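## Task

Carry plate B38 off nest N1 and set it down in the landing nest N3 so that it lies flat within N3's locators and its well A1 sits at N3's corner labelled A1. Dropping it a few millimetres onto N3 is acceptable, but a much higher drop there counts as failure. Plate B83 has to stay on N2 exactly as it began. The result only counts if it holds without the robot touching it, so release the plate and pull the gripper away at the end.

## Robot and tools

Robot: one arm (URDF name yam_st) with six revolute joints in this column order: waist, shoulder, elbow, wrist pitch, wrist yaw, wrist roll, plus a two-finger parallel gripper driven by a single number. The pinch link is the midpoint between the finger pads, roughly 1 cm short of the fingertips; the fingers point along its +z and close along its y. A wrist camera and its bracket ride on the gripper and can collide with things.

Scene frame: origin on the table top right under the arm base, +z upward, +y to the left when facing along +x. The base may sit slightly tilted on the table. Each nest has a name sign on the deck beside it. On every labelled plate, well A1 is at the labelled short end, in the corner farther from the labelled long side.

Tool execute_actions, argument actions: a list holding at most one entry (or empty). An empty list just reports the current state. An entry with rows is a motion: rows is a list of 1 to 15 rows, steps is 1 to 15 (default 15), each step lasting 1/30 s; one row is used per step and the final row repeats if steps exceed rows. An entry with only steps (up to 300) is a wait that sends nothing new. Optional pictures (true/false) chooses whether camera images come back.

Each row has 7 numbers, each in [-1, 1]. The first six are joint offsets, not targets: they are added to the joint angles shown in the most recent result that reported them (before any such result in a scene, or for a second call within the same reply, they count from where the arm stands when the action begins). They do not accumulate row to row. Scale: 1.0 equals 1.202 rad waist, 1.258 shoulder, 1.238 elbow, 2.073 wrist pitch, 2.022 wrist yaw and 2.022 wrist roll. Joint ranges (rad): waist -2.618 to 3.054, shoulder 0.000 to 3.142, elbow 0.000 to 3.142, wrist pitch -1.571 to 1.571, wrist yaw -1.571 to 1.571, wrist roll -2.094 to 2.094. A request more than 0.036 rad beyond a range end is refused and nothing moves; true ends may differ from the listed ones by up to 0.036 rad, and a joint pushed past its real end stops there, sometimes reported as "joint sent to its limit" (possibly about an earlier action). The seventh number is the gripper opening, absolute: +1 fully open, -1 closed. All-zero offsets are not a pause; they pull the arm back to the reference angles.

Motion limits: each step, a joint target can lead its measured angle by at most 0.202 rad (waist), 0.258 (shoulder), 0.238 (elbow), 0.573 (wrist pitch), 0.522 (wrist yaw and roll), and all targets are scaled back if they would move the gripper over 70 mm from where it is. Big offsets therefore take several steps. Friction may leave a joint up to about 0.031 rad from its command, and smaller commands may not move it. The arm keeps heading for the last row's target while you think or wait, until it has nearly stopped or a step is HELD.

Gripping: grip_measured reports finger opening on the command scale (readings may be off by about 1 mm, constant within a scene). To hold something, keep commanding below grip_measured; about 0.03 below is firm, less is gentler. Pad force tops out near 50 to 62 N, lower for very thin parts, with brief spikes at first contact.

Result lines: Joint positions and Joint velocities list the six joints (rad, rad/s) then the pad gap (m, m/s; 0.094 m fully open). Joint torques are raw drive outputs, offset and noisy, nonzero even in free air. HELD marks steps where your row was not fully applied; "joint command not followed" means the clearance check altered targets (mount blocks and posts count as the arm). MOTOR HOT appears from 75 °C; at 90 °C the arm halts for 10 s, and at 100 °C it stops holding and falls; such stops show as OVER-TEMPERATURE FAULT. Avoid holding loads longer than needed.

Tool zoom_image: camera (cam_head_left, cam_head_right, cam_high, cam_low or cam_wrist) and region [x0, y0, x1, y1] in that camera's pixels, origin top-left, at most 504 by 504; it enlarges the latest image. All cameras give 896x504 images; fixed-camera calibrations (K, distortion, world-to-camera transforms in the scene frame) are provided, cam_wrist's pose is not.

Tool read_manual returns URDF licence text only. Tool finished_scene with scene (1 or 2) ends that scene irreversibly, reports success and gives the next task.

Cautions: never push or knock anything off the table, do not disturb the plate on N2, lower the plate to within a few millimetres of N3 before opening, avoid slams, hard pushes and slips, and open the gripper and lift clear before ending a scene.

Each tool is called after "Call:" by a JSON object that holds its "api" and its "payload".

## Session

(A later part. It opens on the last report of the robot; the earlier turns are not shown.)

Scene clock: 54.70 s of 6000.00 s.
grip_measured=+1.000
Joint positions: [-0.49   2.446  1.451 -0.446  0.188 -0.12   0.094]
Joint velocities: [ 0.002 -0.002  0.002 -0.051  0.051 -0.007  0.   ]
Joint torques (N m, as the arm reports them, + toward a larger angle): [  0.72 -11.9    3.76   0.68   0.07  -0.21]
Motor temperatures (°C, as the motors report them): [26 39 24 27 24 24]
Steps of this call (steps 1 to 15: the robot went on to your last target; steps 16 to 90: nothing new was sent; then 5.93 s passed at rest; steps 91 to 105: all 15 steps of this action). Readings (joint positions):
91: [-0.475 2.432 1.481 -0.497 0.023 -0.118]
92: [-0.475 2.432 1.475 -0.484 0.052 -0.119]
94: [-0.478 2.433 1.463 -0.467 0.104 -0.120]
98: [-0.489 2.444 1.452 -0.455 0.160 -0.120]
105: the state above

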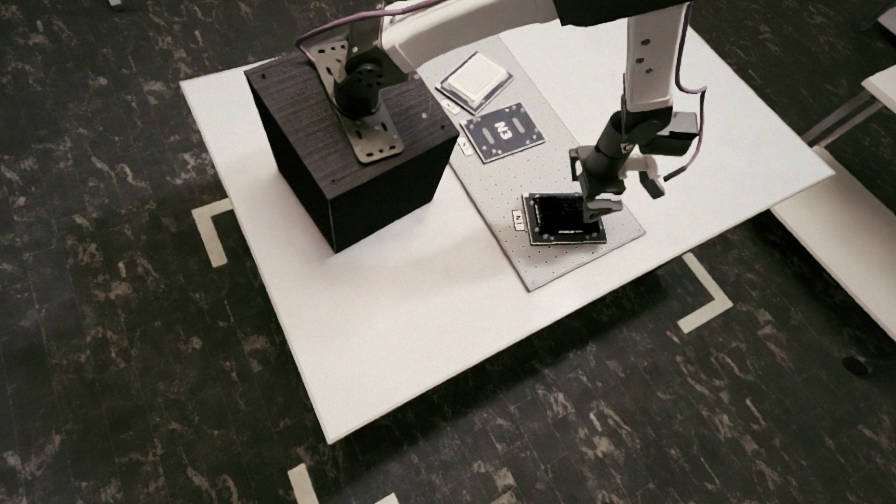

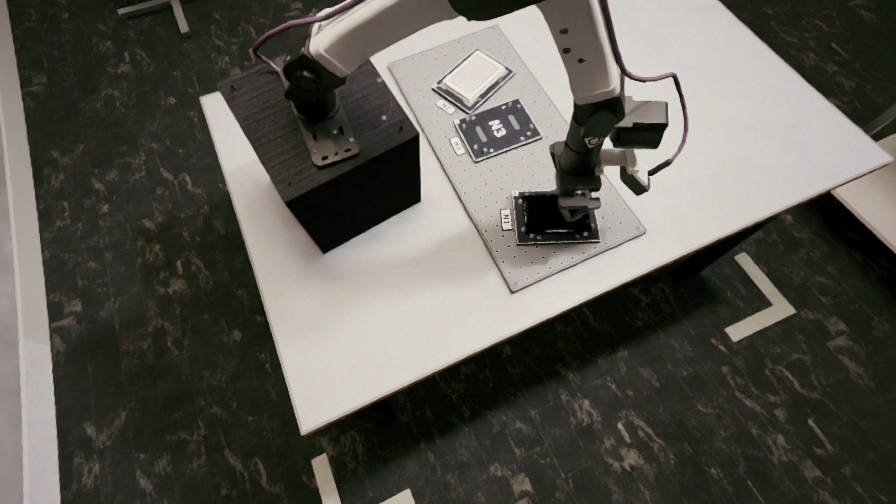

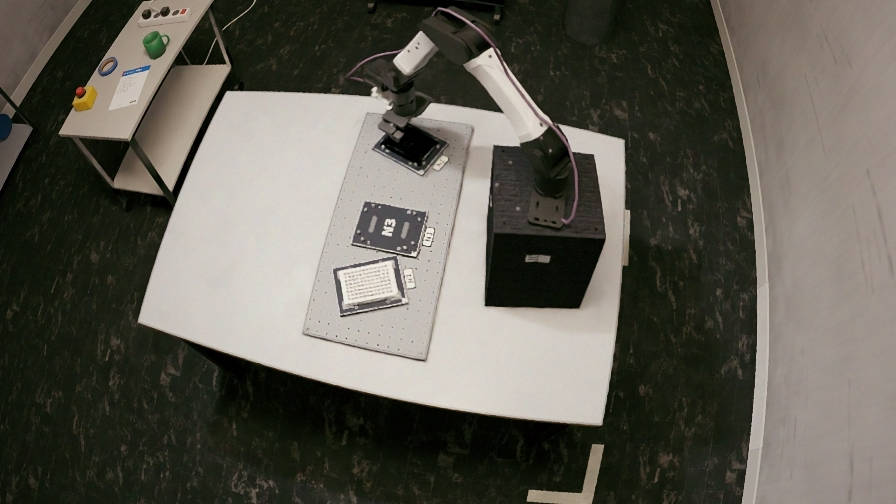

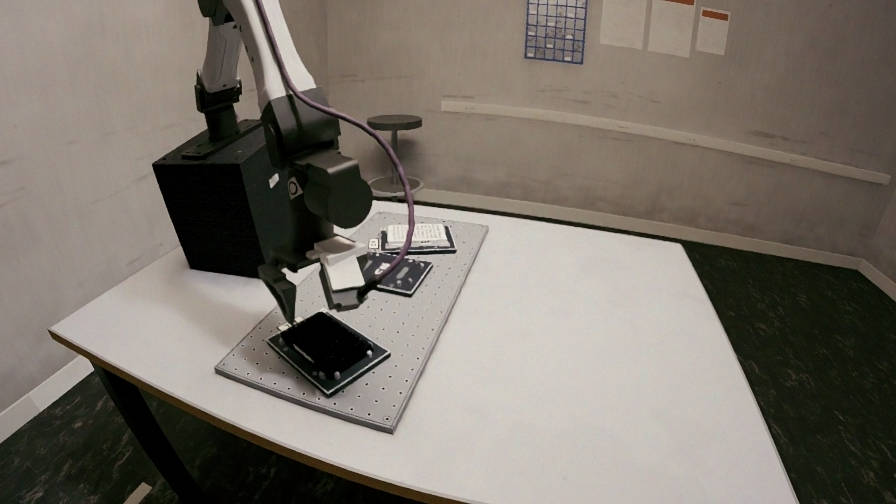

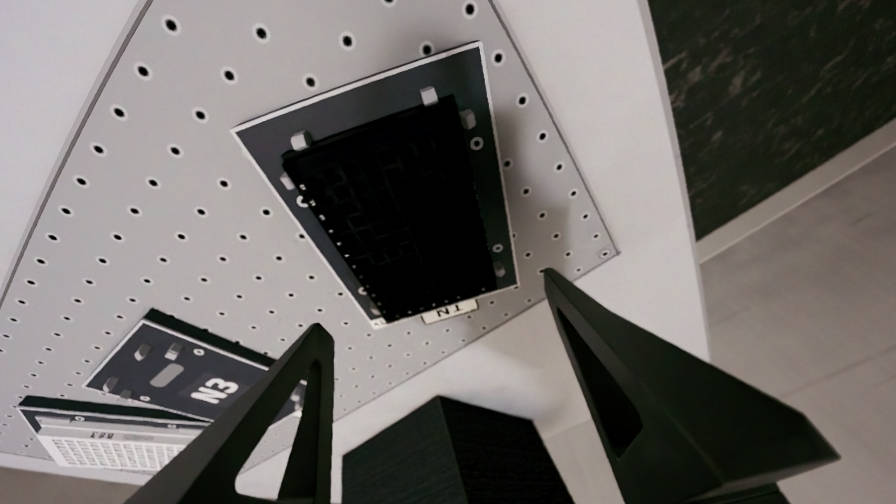

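Call:
{"api": "execute_actions", "payload": {"actions": [{"rows":[[-0.005,0.03,0,0.01,0.005,0,1],[-0.01,0.06,0.01,0.02,0.01,0,1],[-0.015,0.09,0.016,0.035,0.01,0,1],[-0.018,0.108,0.018,0.045,0.01,0,1]],"steps":15}]}}

Call:
{"api": "zoom_image", "payload": {"camera": "cam_low", "region": [230, 250, 410, 400]}}

Call:
{"api": "zoom_image", "payload": {"camera": "cam_head_left", "region": [500, 130, 680, 260]}}

Call:
{"api": "zoom_image", "payload": {"camera": "cam_high", "region": [350, 80, 470, 190]}}

Scene clock: 59.20 s of 6000.00 s.
grip_measured=+1.000
Joint positions: [-0.508  2.586  1.465 -0.369  0.2   -0.121  0.094]
Joint velocities: [-0.012 -0.007 -0.012 -0.125 -0.007 -0.037  0.   ]
Joint torques (N m, as the arm reports them, + toward a larger angle): [  0.76 -13.35   4.58   0.59   0.09  -0.1 ]
Motor temperatures (°C, as the motors report them): [26 40 24 27 24 24]
Steps of this call (steps 1 to 15: the robot went on to your last target; steps 16 to 90: nothing new was sent; then 1.00 s passed at rest; steps 91 to 105: all 15 steps of this action). Readings (joint positions):
91: [-0.490 2.448 1.451 -0.442 0.196 -0.121]
92: [-0.490 2.454 1.451 -0.435 0.197 -0.121]
94: [-0.494 2.489 1.461 -0.408 0.198 -0.121]
98: [-0.506 2.569 1.465 -0.378 0.200 -0.121]
105: the state above

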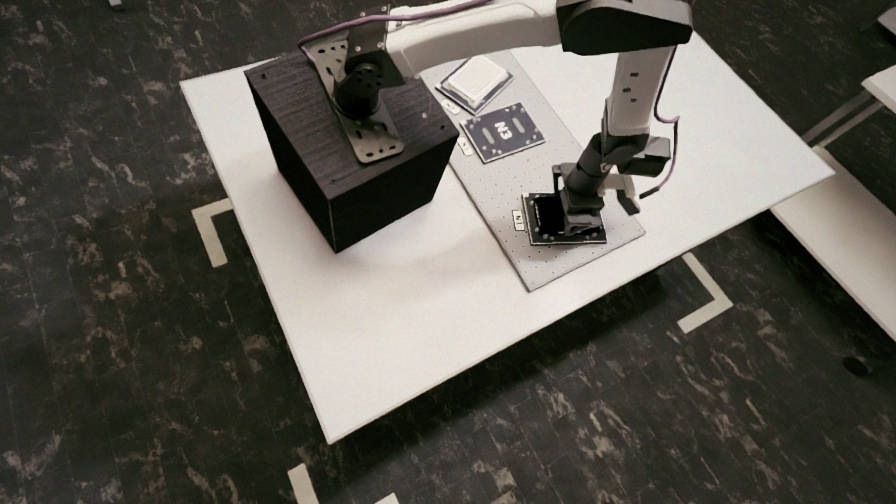

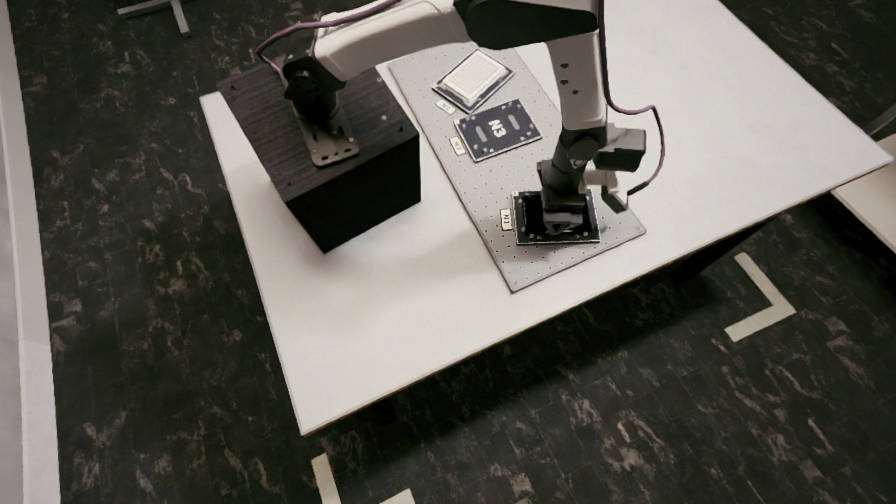

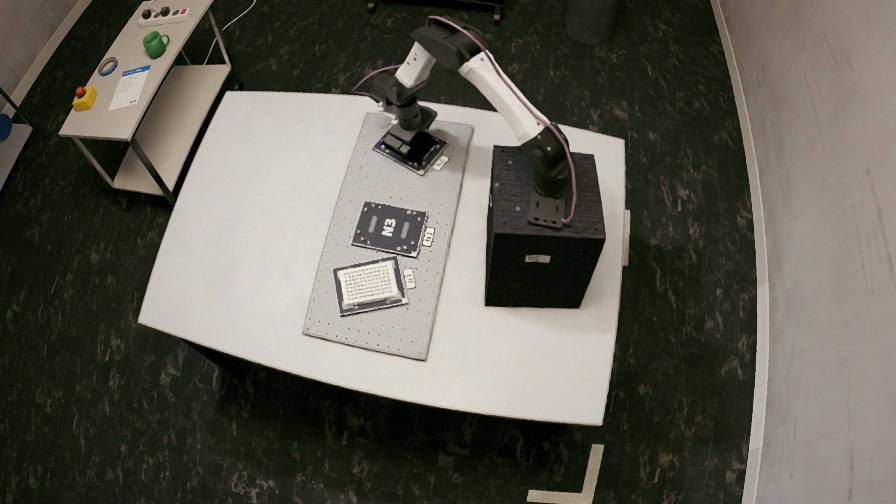

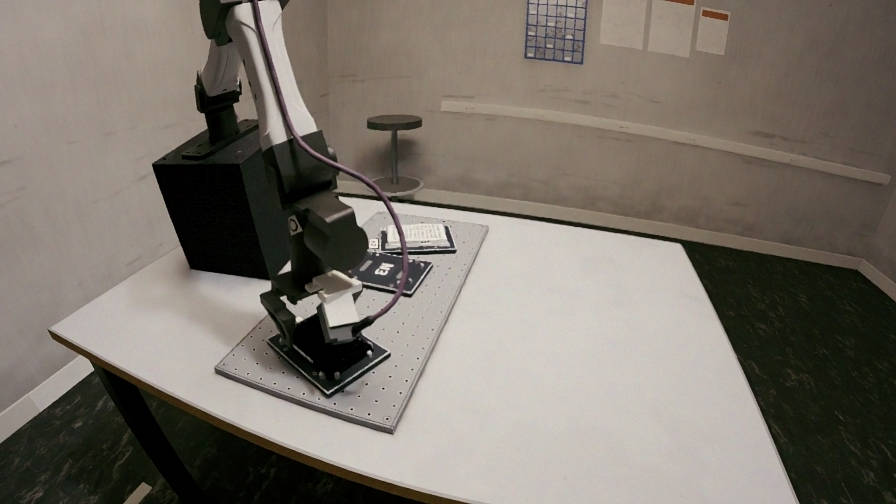

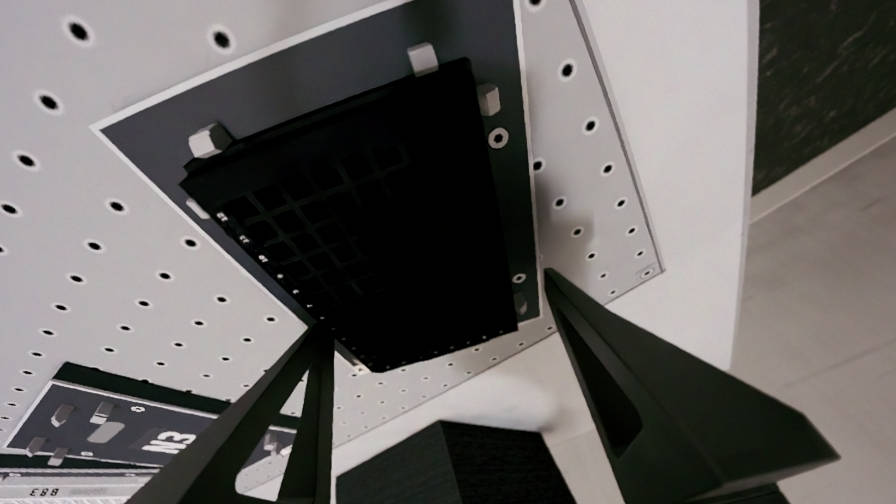

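Region (230, 250, 410, 400) of cam_low's 896x504 image, scaled by 2.800, with more detail than that image has.

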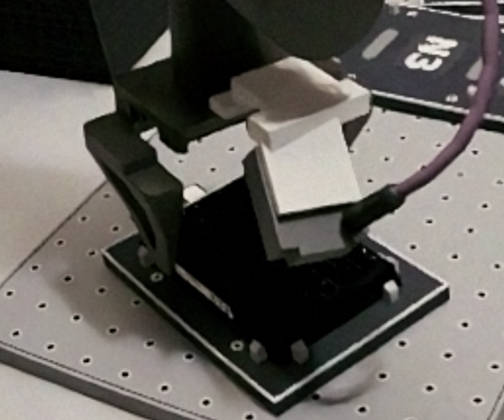

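Region (500, 130, 680, 260) of cam_head_left's 896x504 image, scaled by 2.800, with more detail than that image has.

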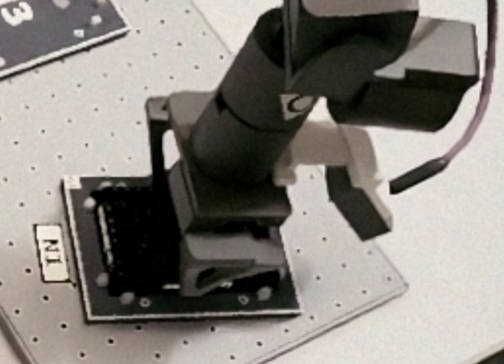

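Region (350, 80, 470, 190) of cam_high's 896x504 image, scaled by 4.200, with more detail than that image has; it fills the top 462 rows of this view, and the rest is white.

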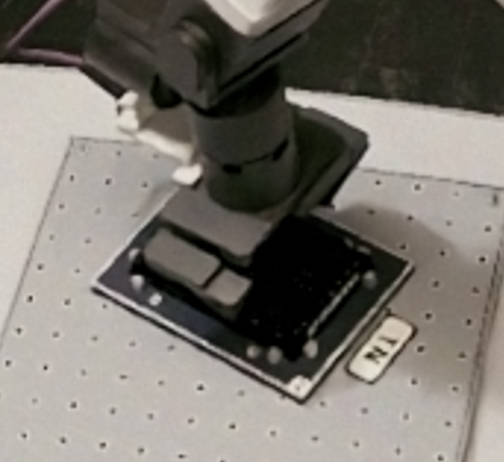

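Call:
{"api": "execute_actions", "payload": {"actions": [{"rows":[[0.01,0,0,0,0,0,1],[0.018,0,0,0,0,0,1],[0.018,0,0,0,0,0,1],[0.018,0,0,0,0,0,1],[0.018,0,0,0,0,0,1],[0.018,0.01,0.005,0.003,0,0,1],[0.018,0.02,0.01,0.006,0,0,1],[0.018,0.03,0.015,0.01,0,0,1]],"steps":15}]}}

Call:
{"api": "zoom_image", "payload": {"camera": "cam_high", "region": [350, 80, 470, 190]}}

Scene clock: 63.47 s of 6000.00 s.
grip_measured=+1.000
Joint positions: [-0.49   2.606  1.465 -0.359  0.2   -0.121  0.094]
Joint velocities: [-0.017  0.032 -0.027  0.022  0.007 -0.037  0.   ]
Joint torques (N m, as the arm reports them, + toward a larger angle): [  1.37 -12.01   5.49   0.52   0.04  -0.08]
Motor temperatures (°C, as the motors report them): [26 41 24 27 24 24]
Steps of this call (steps 1 to 15: the robot went on to your last target; steps 16 to 90: nothing new was sent; then 0.77 s passed at rest; steps 91 to 105: all 15 steps of this action). Readings (joint positions):
91: [-0.508 2.586 1.465 -0.367 0.200 -0.121]
92: [-0.506 2.586 1.465 -0.367 0.200 -0.121]
94: [-0.500 2.586 1.465 -0.367 0.200 -0.121]
98: [-0.491 2.588 1.465 -0.365 0.200 -0.121]
105: the state above

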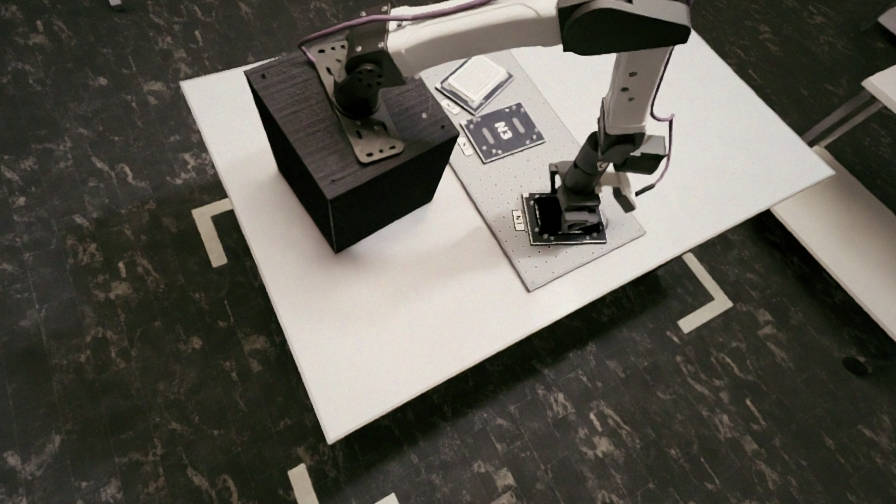

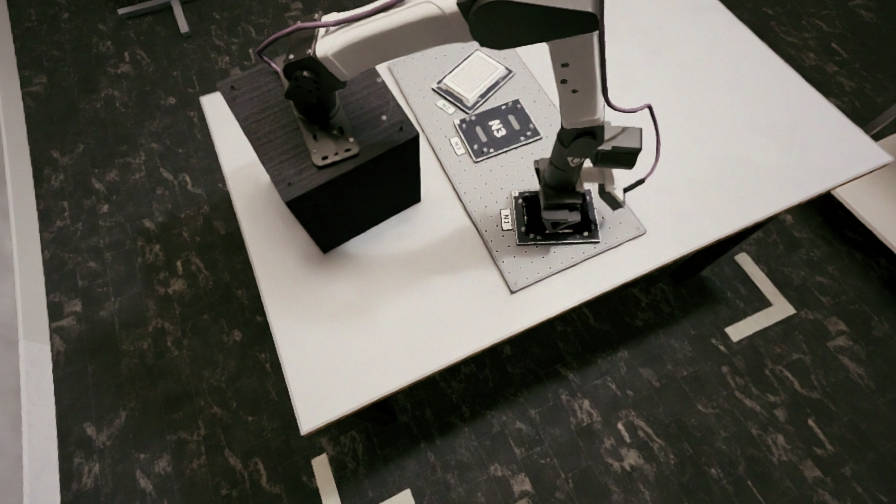

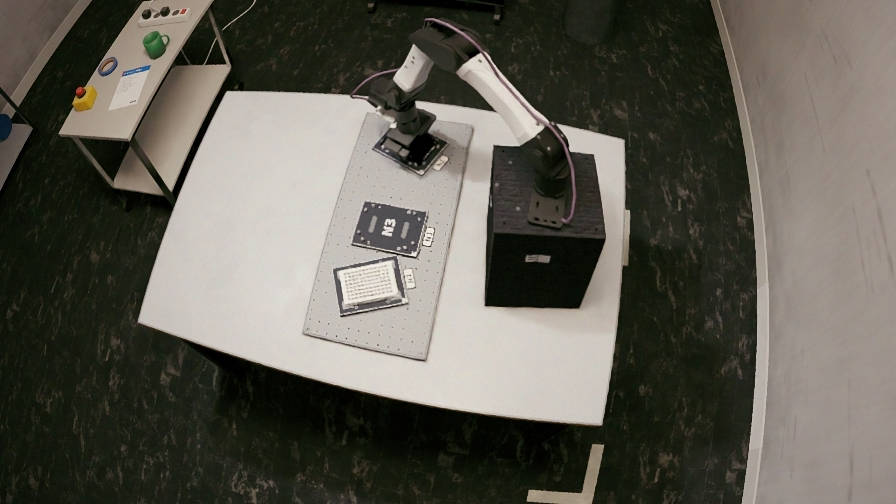

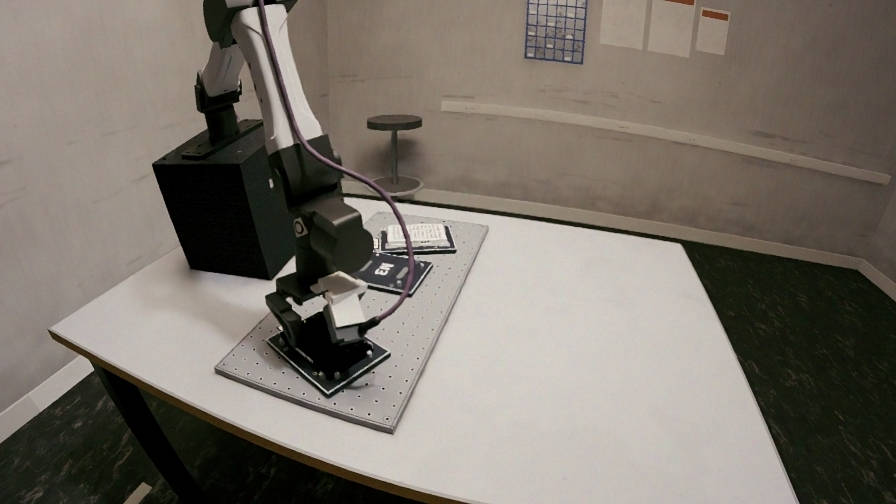

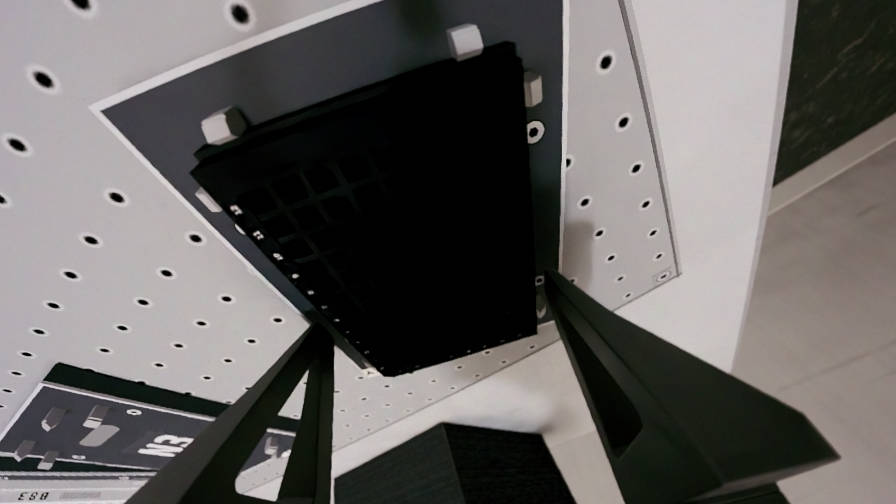

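Region (350, 80, 470, 190) of cam_high's 896x504 image, scaled by 4.200, with more detail than that image has; it fills the top 462 rows of this view, and the rest is white.

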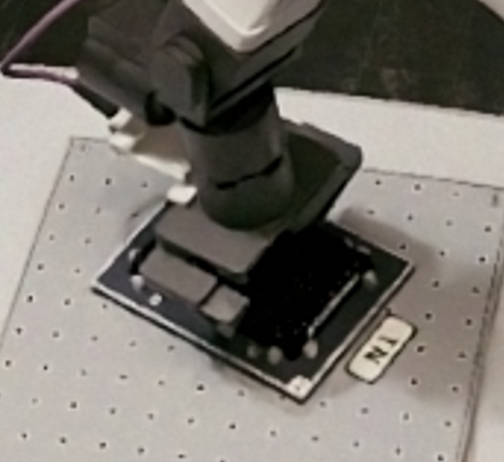

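Call:
{"api": "execute_actions", "payload": {"actions": [{"rows":[[0,0.01,0.01,0.005,0,0,1],[-0.003,0.02,0.02,0.01,0,0,1],[-0.006,0.03,0.03,0.015,0,0,1],[-0.01,0.035,0.035,0.018,0,0,1]],"steps":15}]}}

Call:
{"api": "zoom_image", "payload": {"camera": "cam_low", "region": [230, 250, 410, 400]}}

Call:
{"api": "zoom_image", "payload": {"camera": "cam_head_left", "region": [500, 130, 680, 260]}}

Scene clock: 65.93 s of 6000.00 s.
grip_measured=+1.000
Joint positions: [-0.497  2.629  1.49  -0.332  0.2   -0.121  0.094]
Joint velocities: [-0.002  0.002  0.017 -0.022 -0.007 -0.051  0.   ]
Joint torques (N m, as the arm reports them, + toward a larger angle): [  0.6  -11.76   5.52   0.62  -0.02  -0.09]
Motor temperatures (°C, as the motors report them): [26 41 24 27 24 24]
Steps of this call (steps 1 to 15: the robot went on to your last target; steps 16 to 59: nothing new was sent; steps 60 to 74: all 15 steps of this action). Readings (joint positions):
60: [-0.490 2.606 1.465 -0.357 0.200 -0.121]
61: [-0.490 2.606 1.465 -0.356 0.200 -0.121]
63: [-0.491 2.614 1.476 -0.352 0.200 -0.121]
67: [-0.495 2.628 1.490 -0.336 0.200 -0.121]
74: the state above

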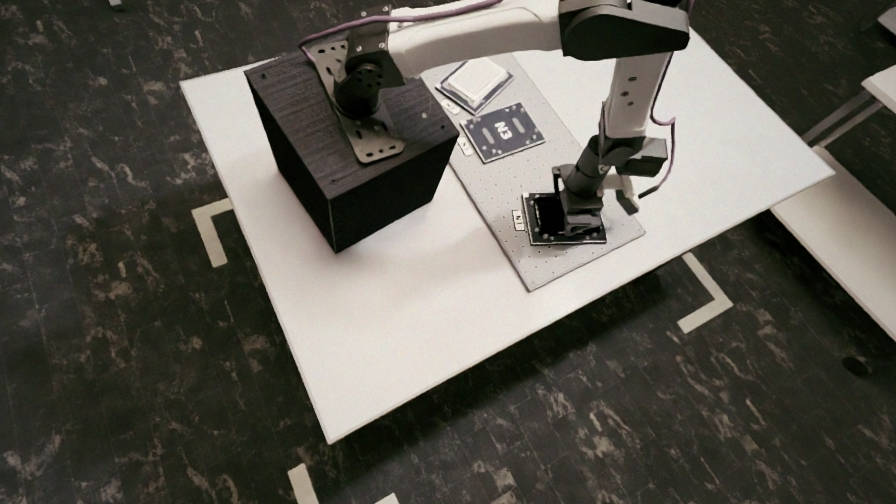

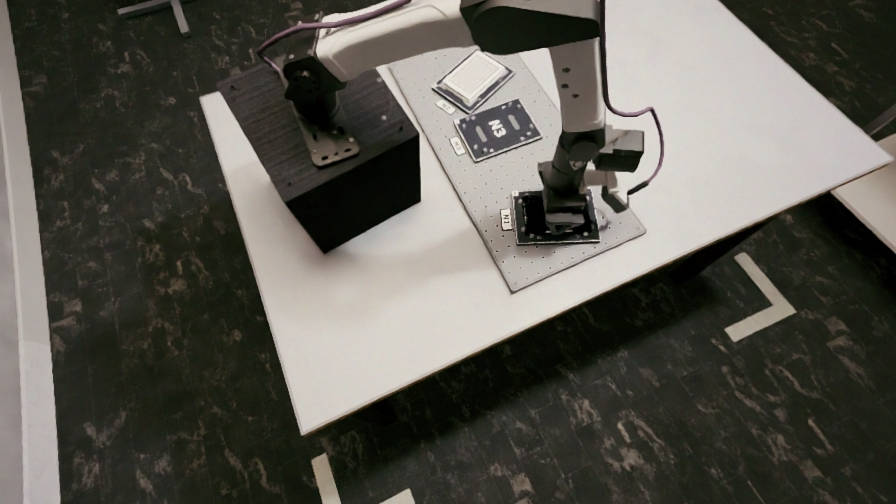

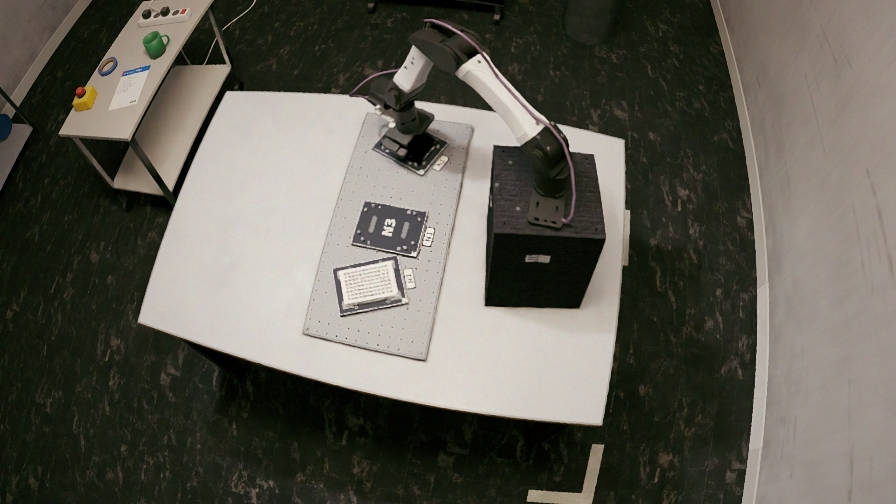

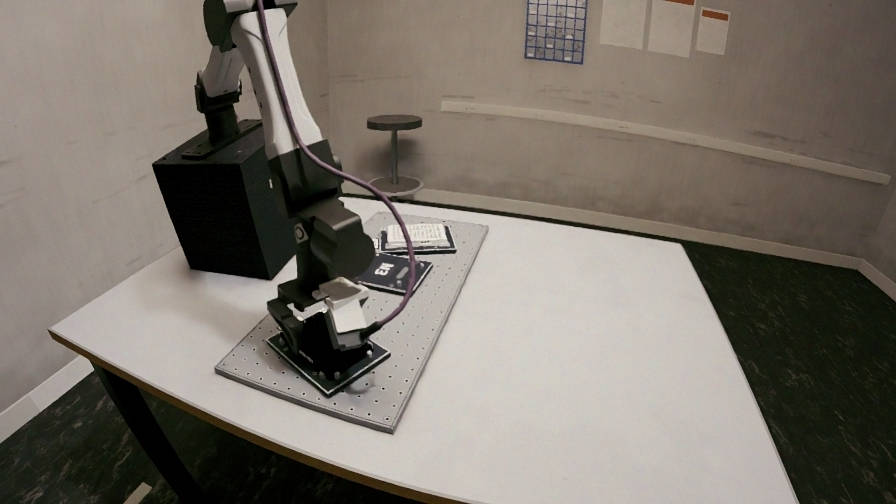

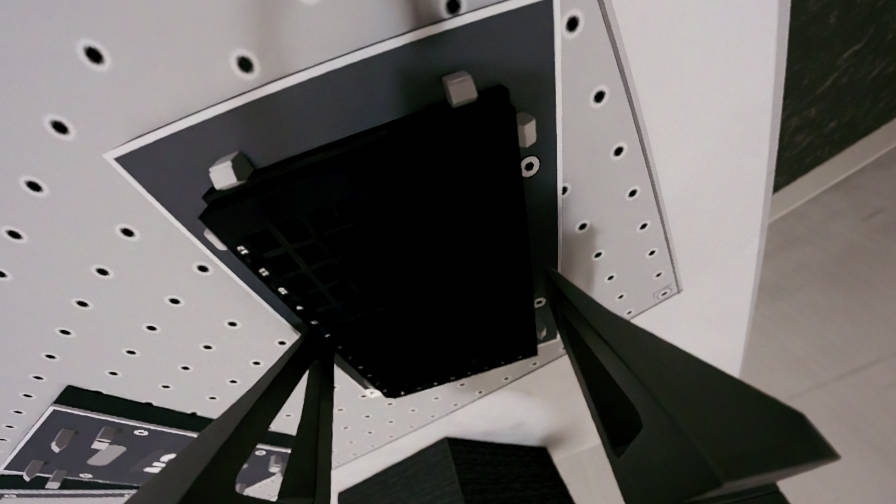

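Region (230, 250, 410, 400) of cam_low's 896x504 image, scaled by 2.800, with more detail than that image has.

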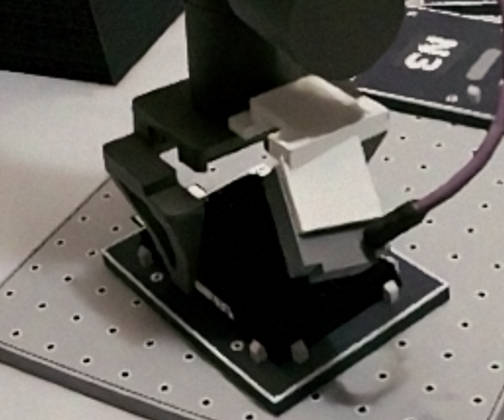

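Region (500, 130, 680, 260) of cam_head_left's 896x504 image, scaled by 2.800, with more detail than that image has.

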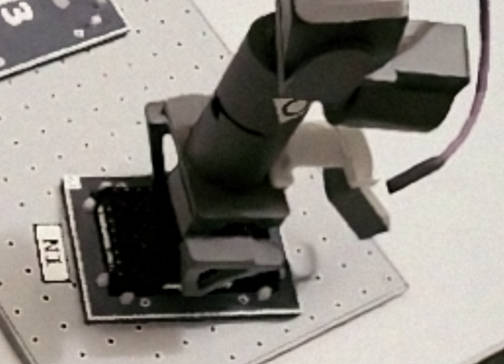

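Call:
{"api": "execute_actions", "payload": {"actions": [{"rows":[[0,0.01,0,0,0,0,1],[0,0.018,0,0.004,0,0,1],[0,0.024,0,0.008,0,0,1]],"steps":12}]}}

Call:
{"api": "zoom_image", "payload": {"camera": "cam_low", "region": [250, 290, 370, 390]}}

Scene clock: 68.07 s of 6000.00 s.
grip_measured=+1.000
Joint positions: [-0.497  2.629  1.49  -0.326  0.2   -0.121  0.094]
Joint velocities: [ 0.002  0.012 -0.007  0.037 -0.022 -0.007  0.   ]
Joint torques (N m, as the arm reports them, + toward a larger angle): [  1.07 -11.04   4.12   0.57  -0.01  -0.09]
Motor temperatures (°C, as the motors report them): [26 42 25 27 24 24]
Steps of this call (steps 1 to 15: the robot went on to your last target; steps 16 to 52: nothing new was sent; steps 53 to 64: all 12 steps of this action). Readings (joint positions):
53: [-0.497 2.629 1.490 -0.331 0.200 -0.121]
54: [-0.497 2.629 1.490 -0.331 0.200 -0.121]
56: [-0.497 2.629 1.490 -0.330 0.200 -0.121]
60: [-0.497 2.629 1.490 -0.327 0.200 -0.121]
64: the state above

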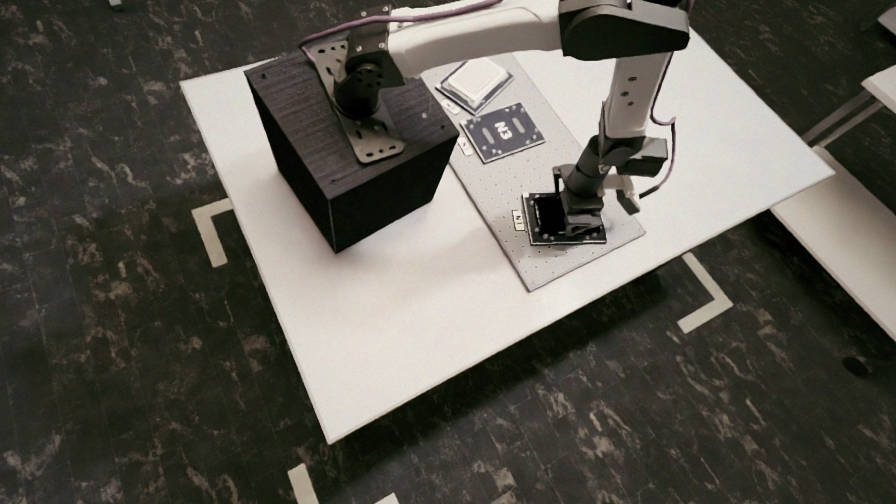

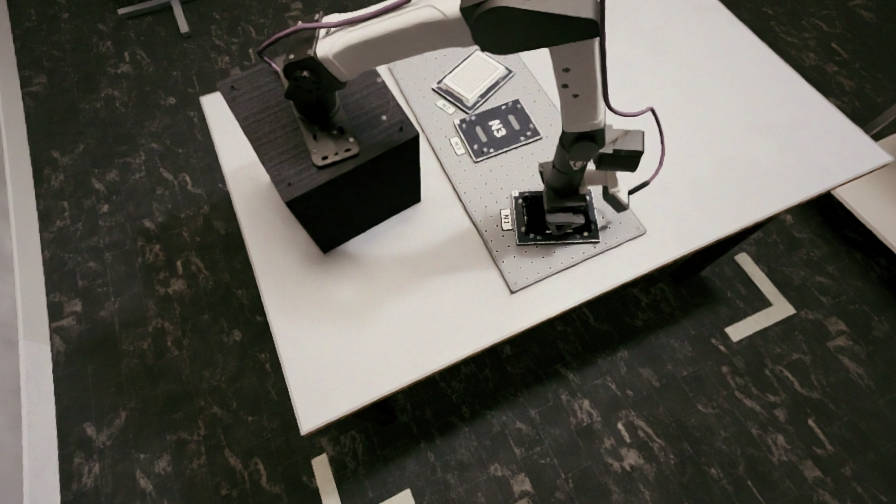

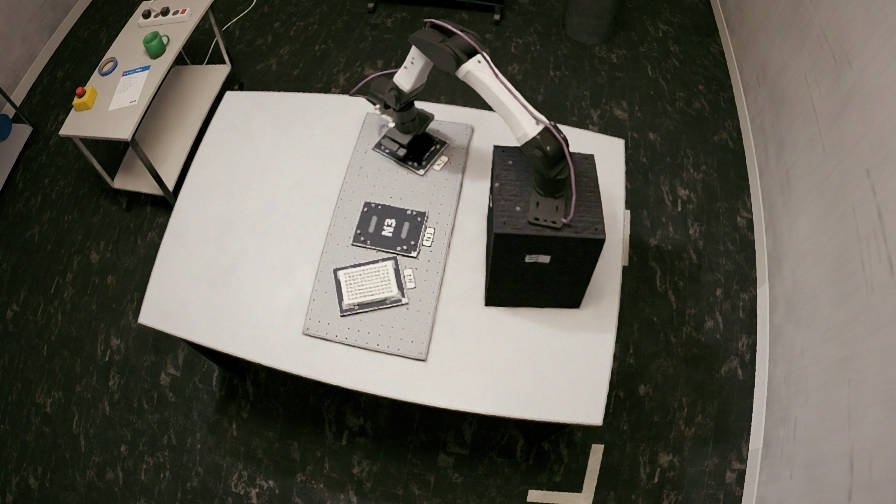

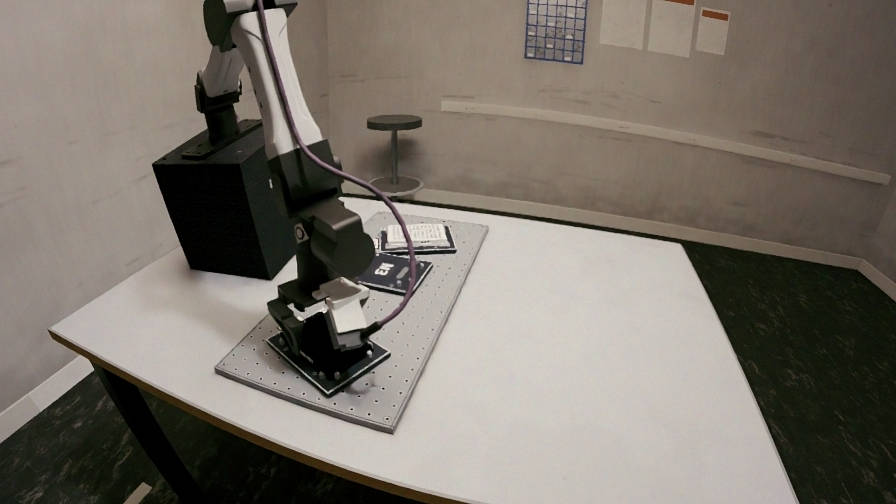

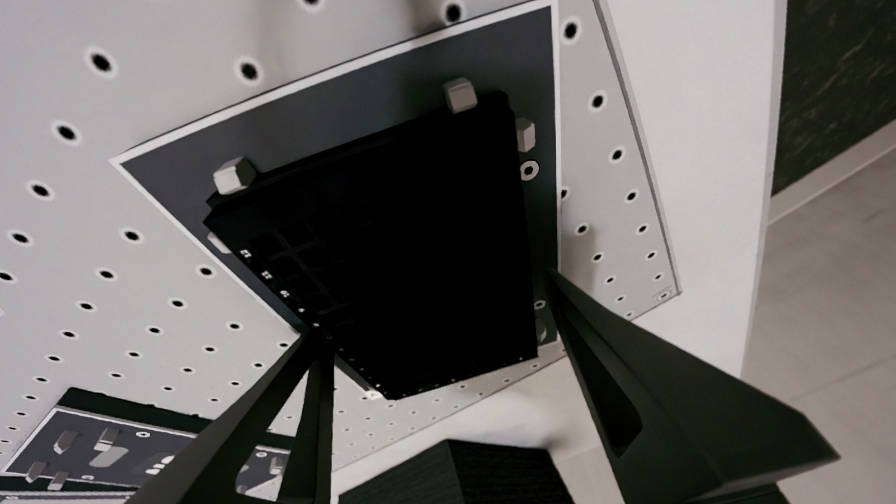

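Region (250, 290, 370, 390) of cam_low's 896x504 image, scaled by 4.200, with more detail than that image has.

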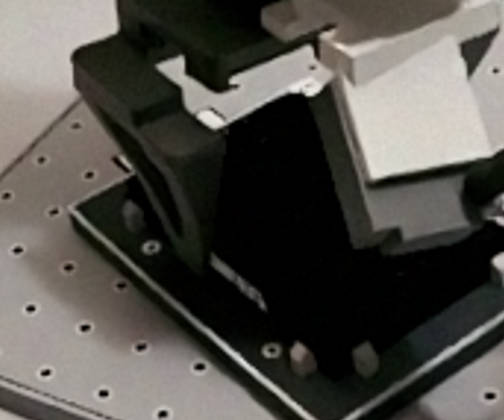

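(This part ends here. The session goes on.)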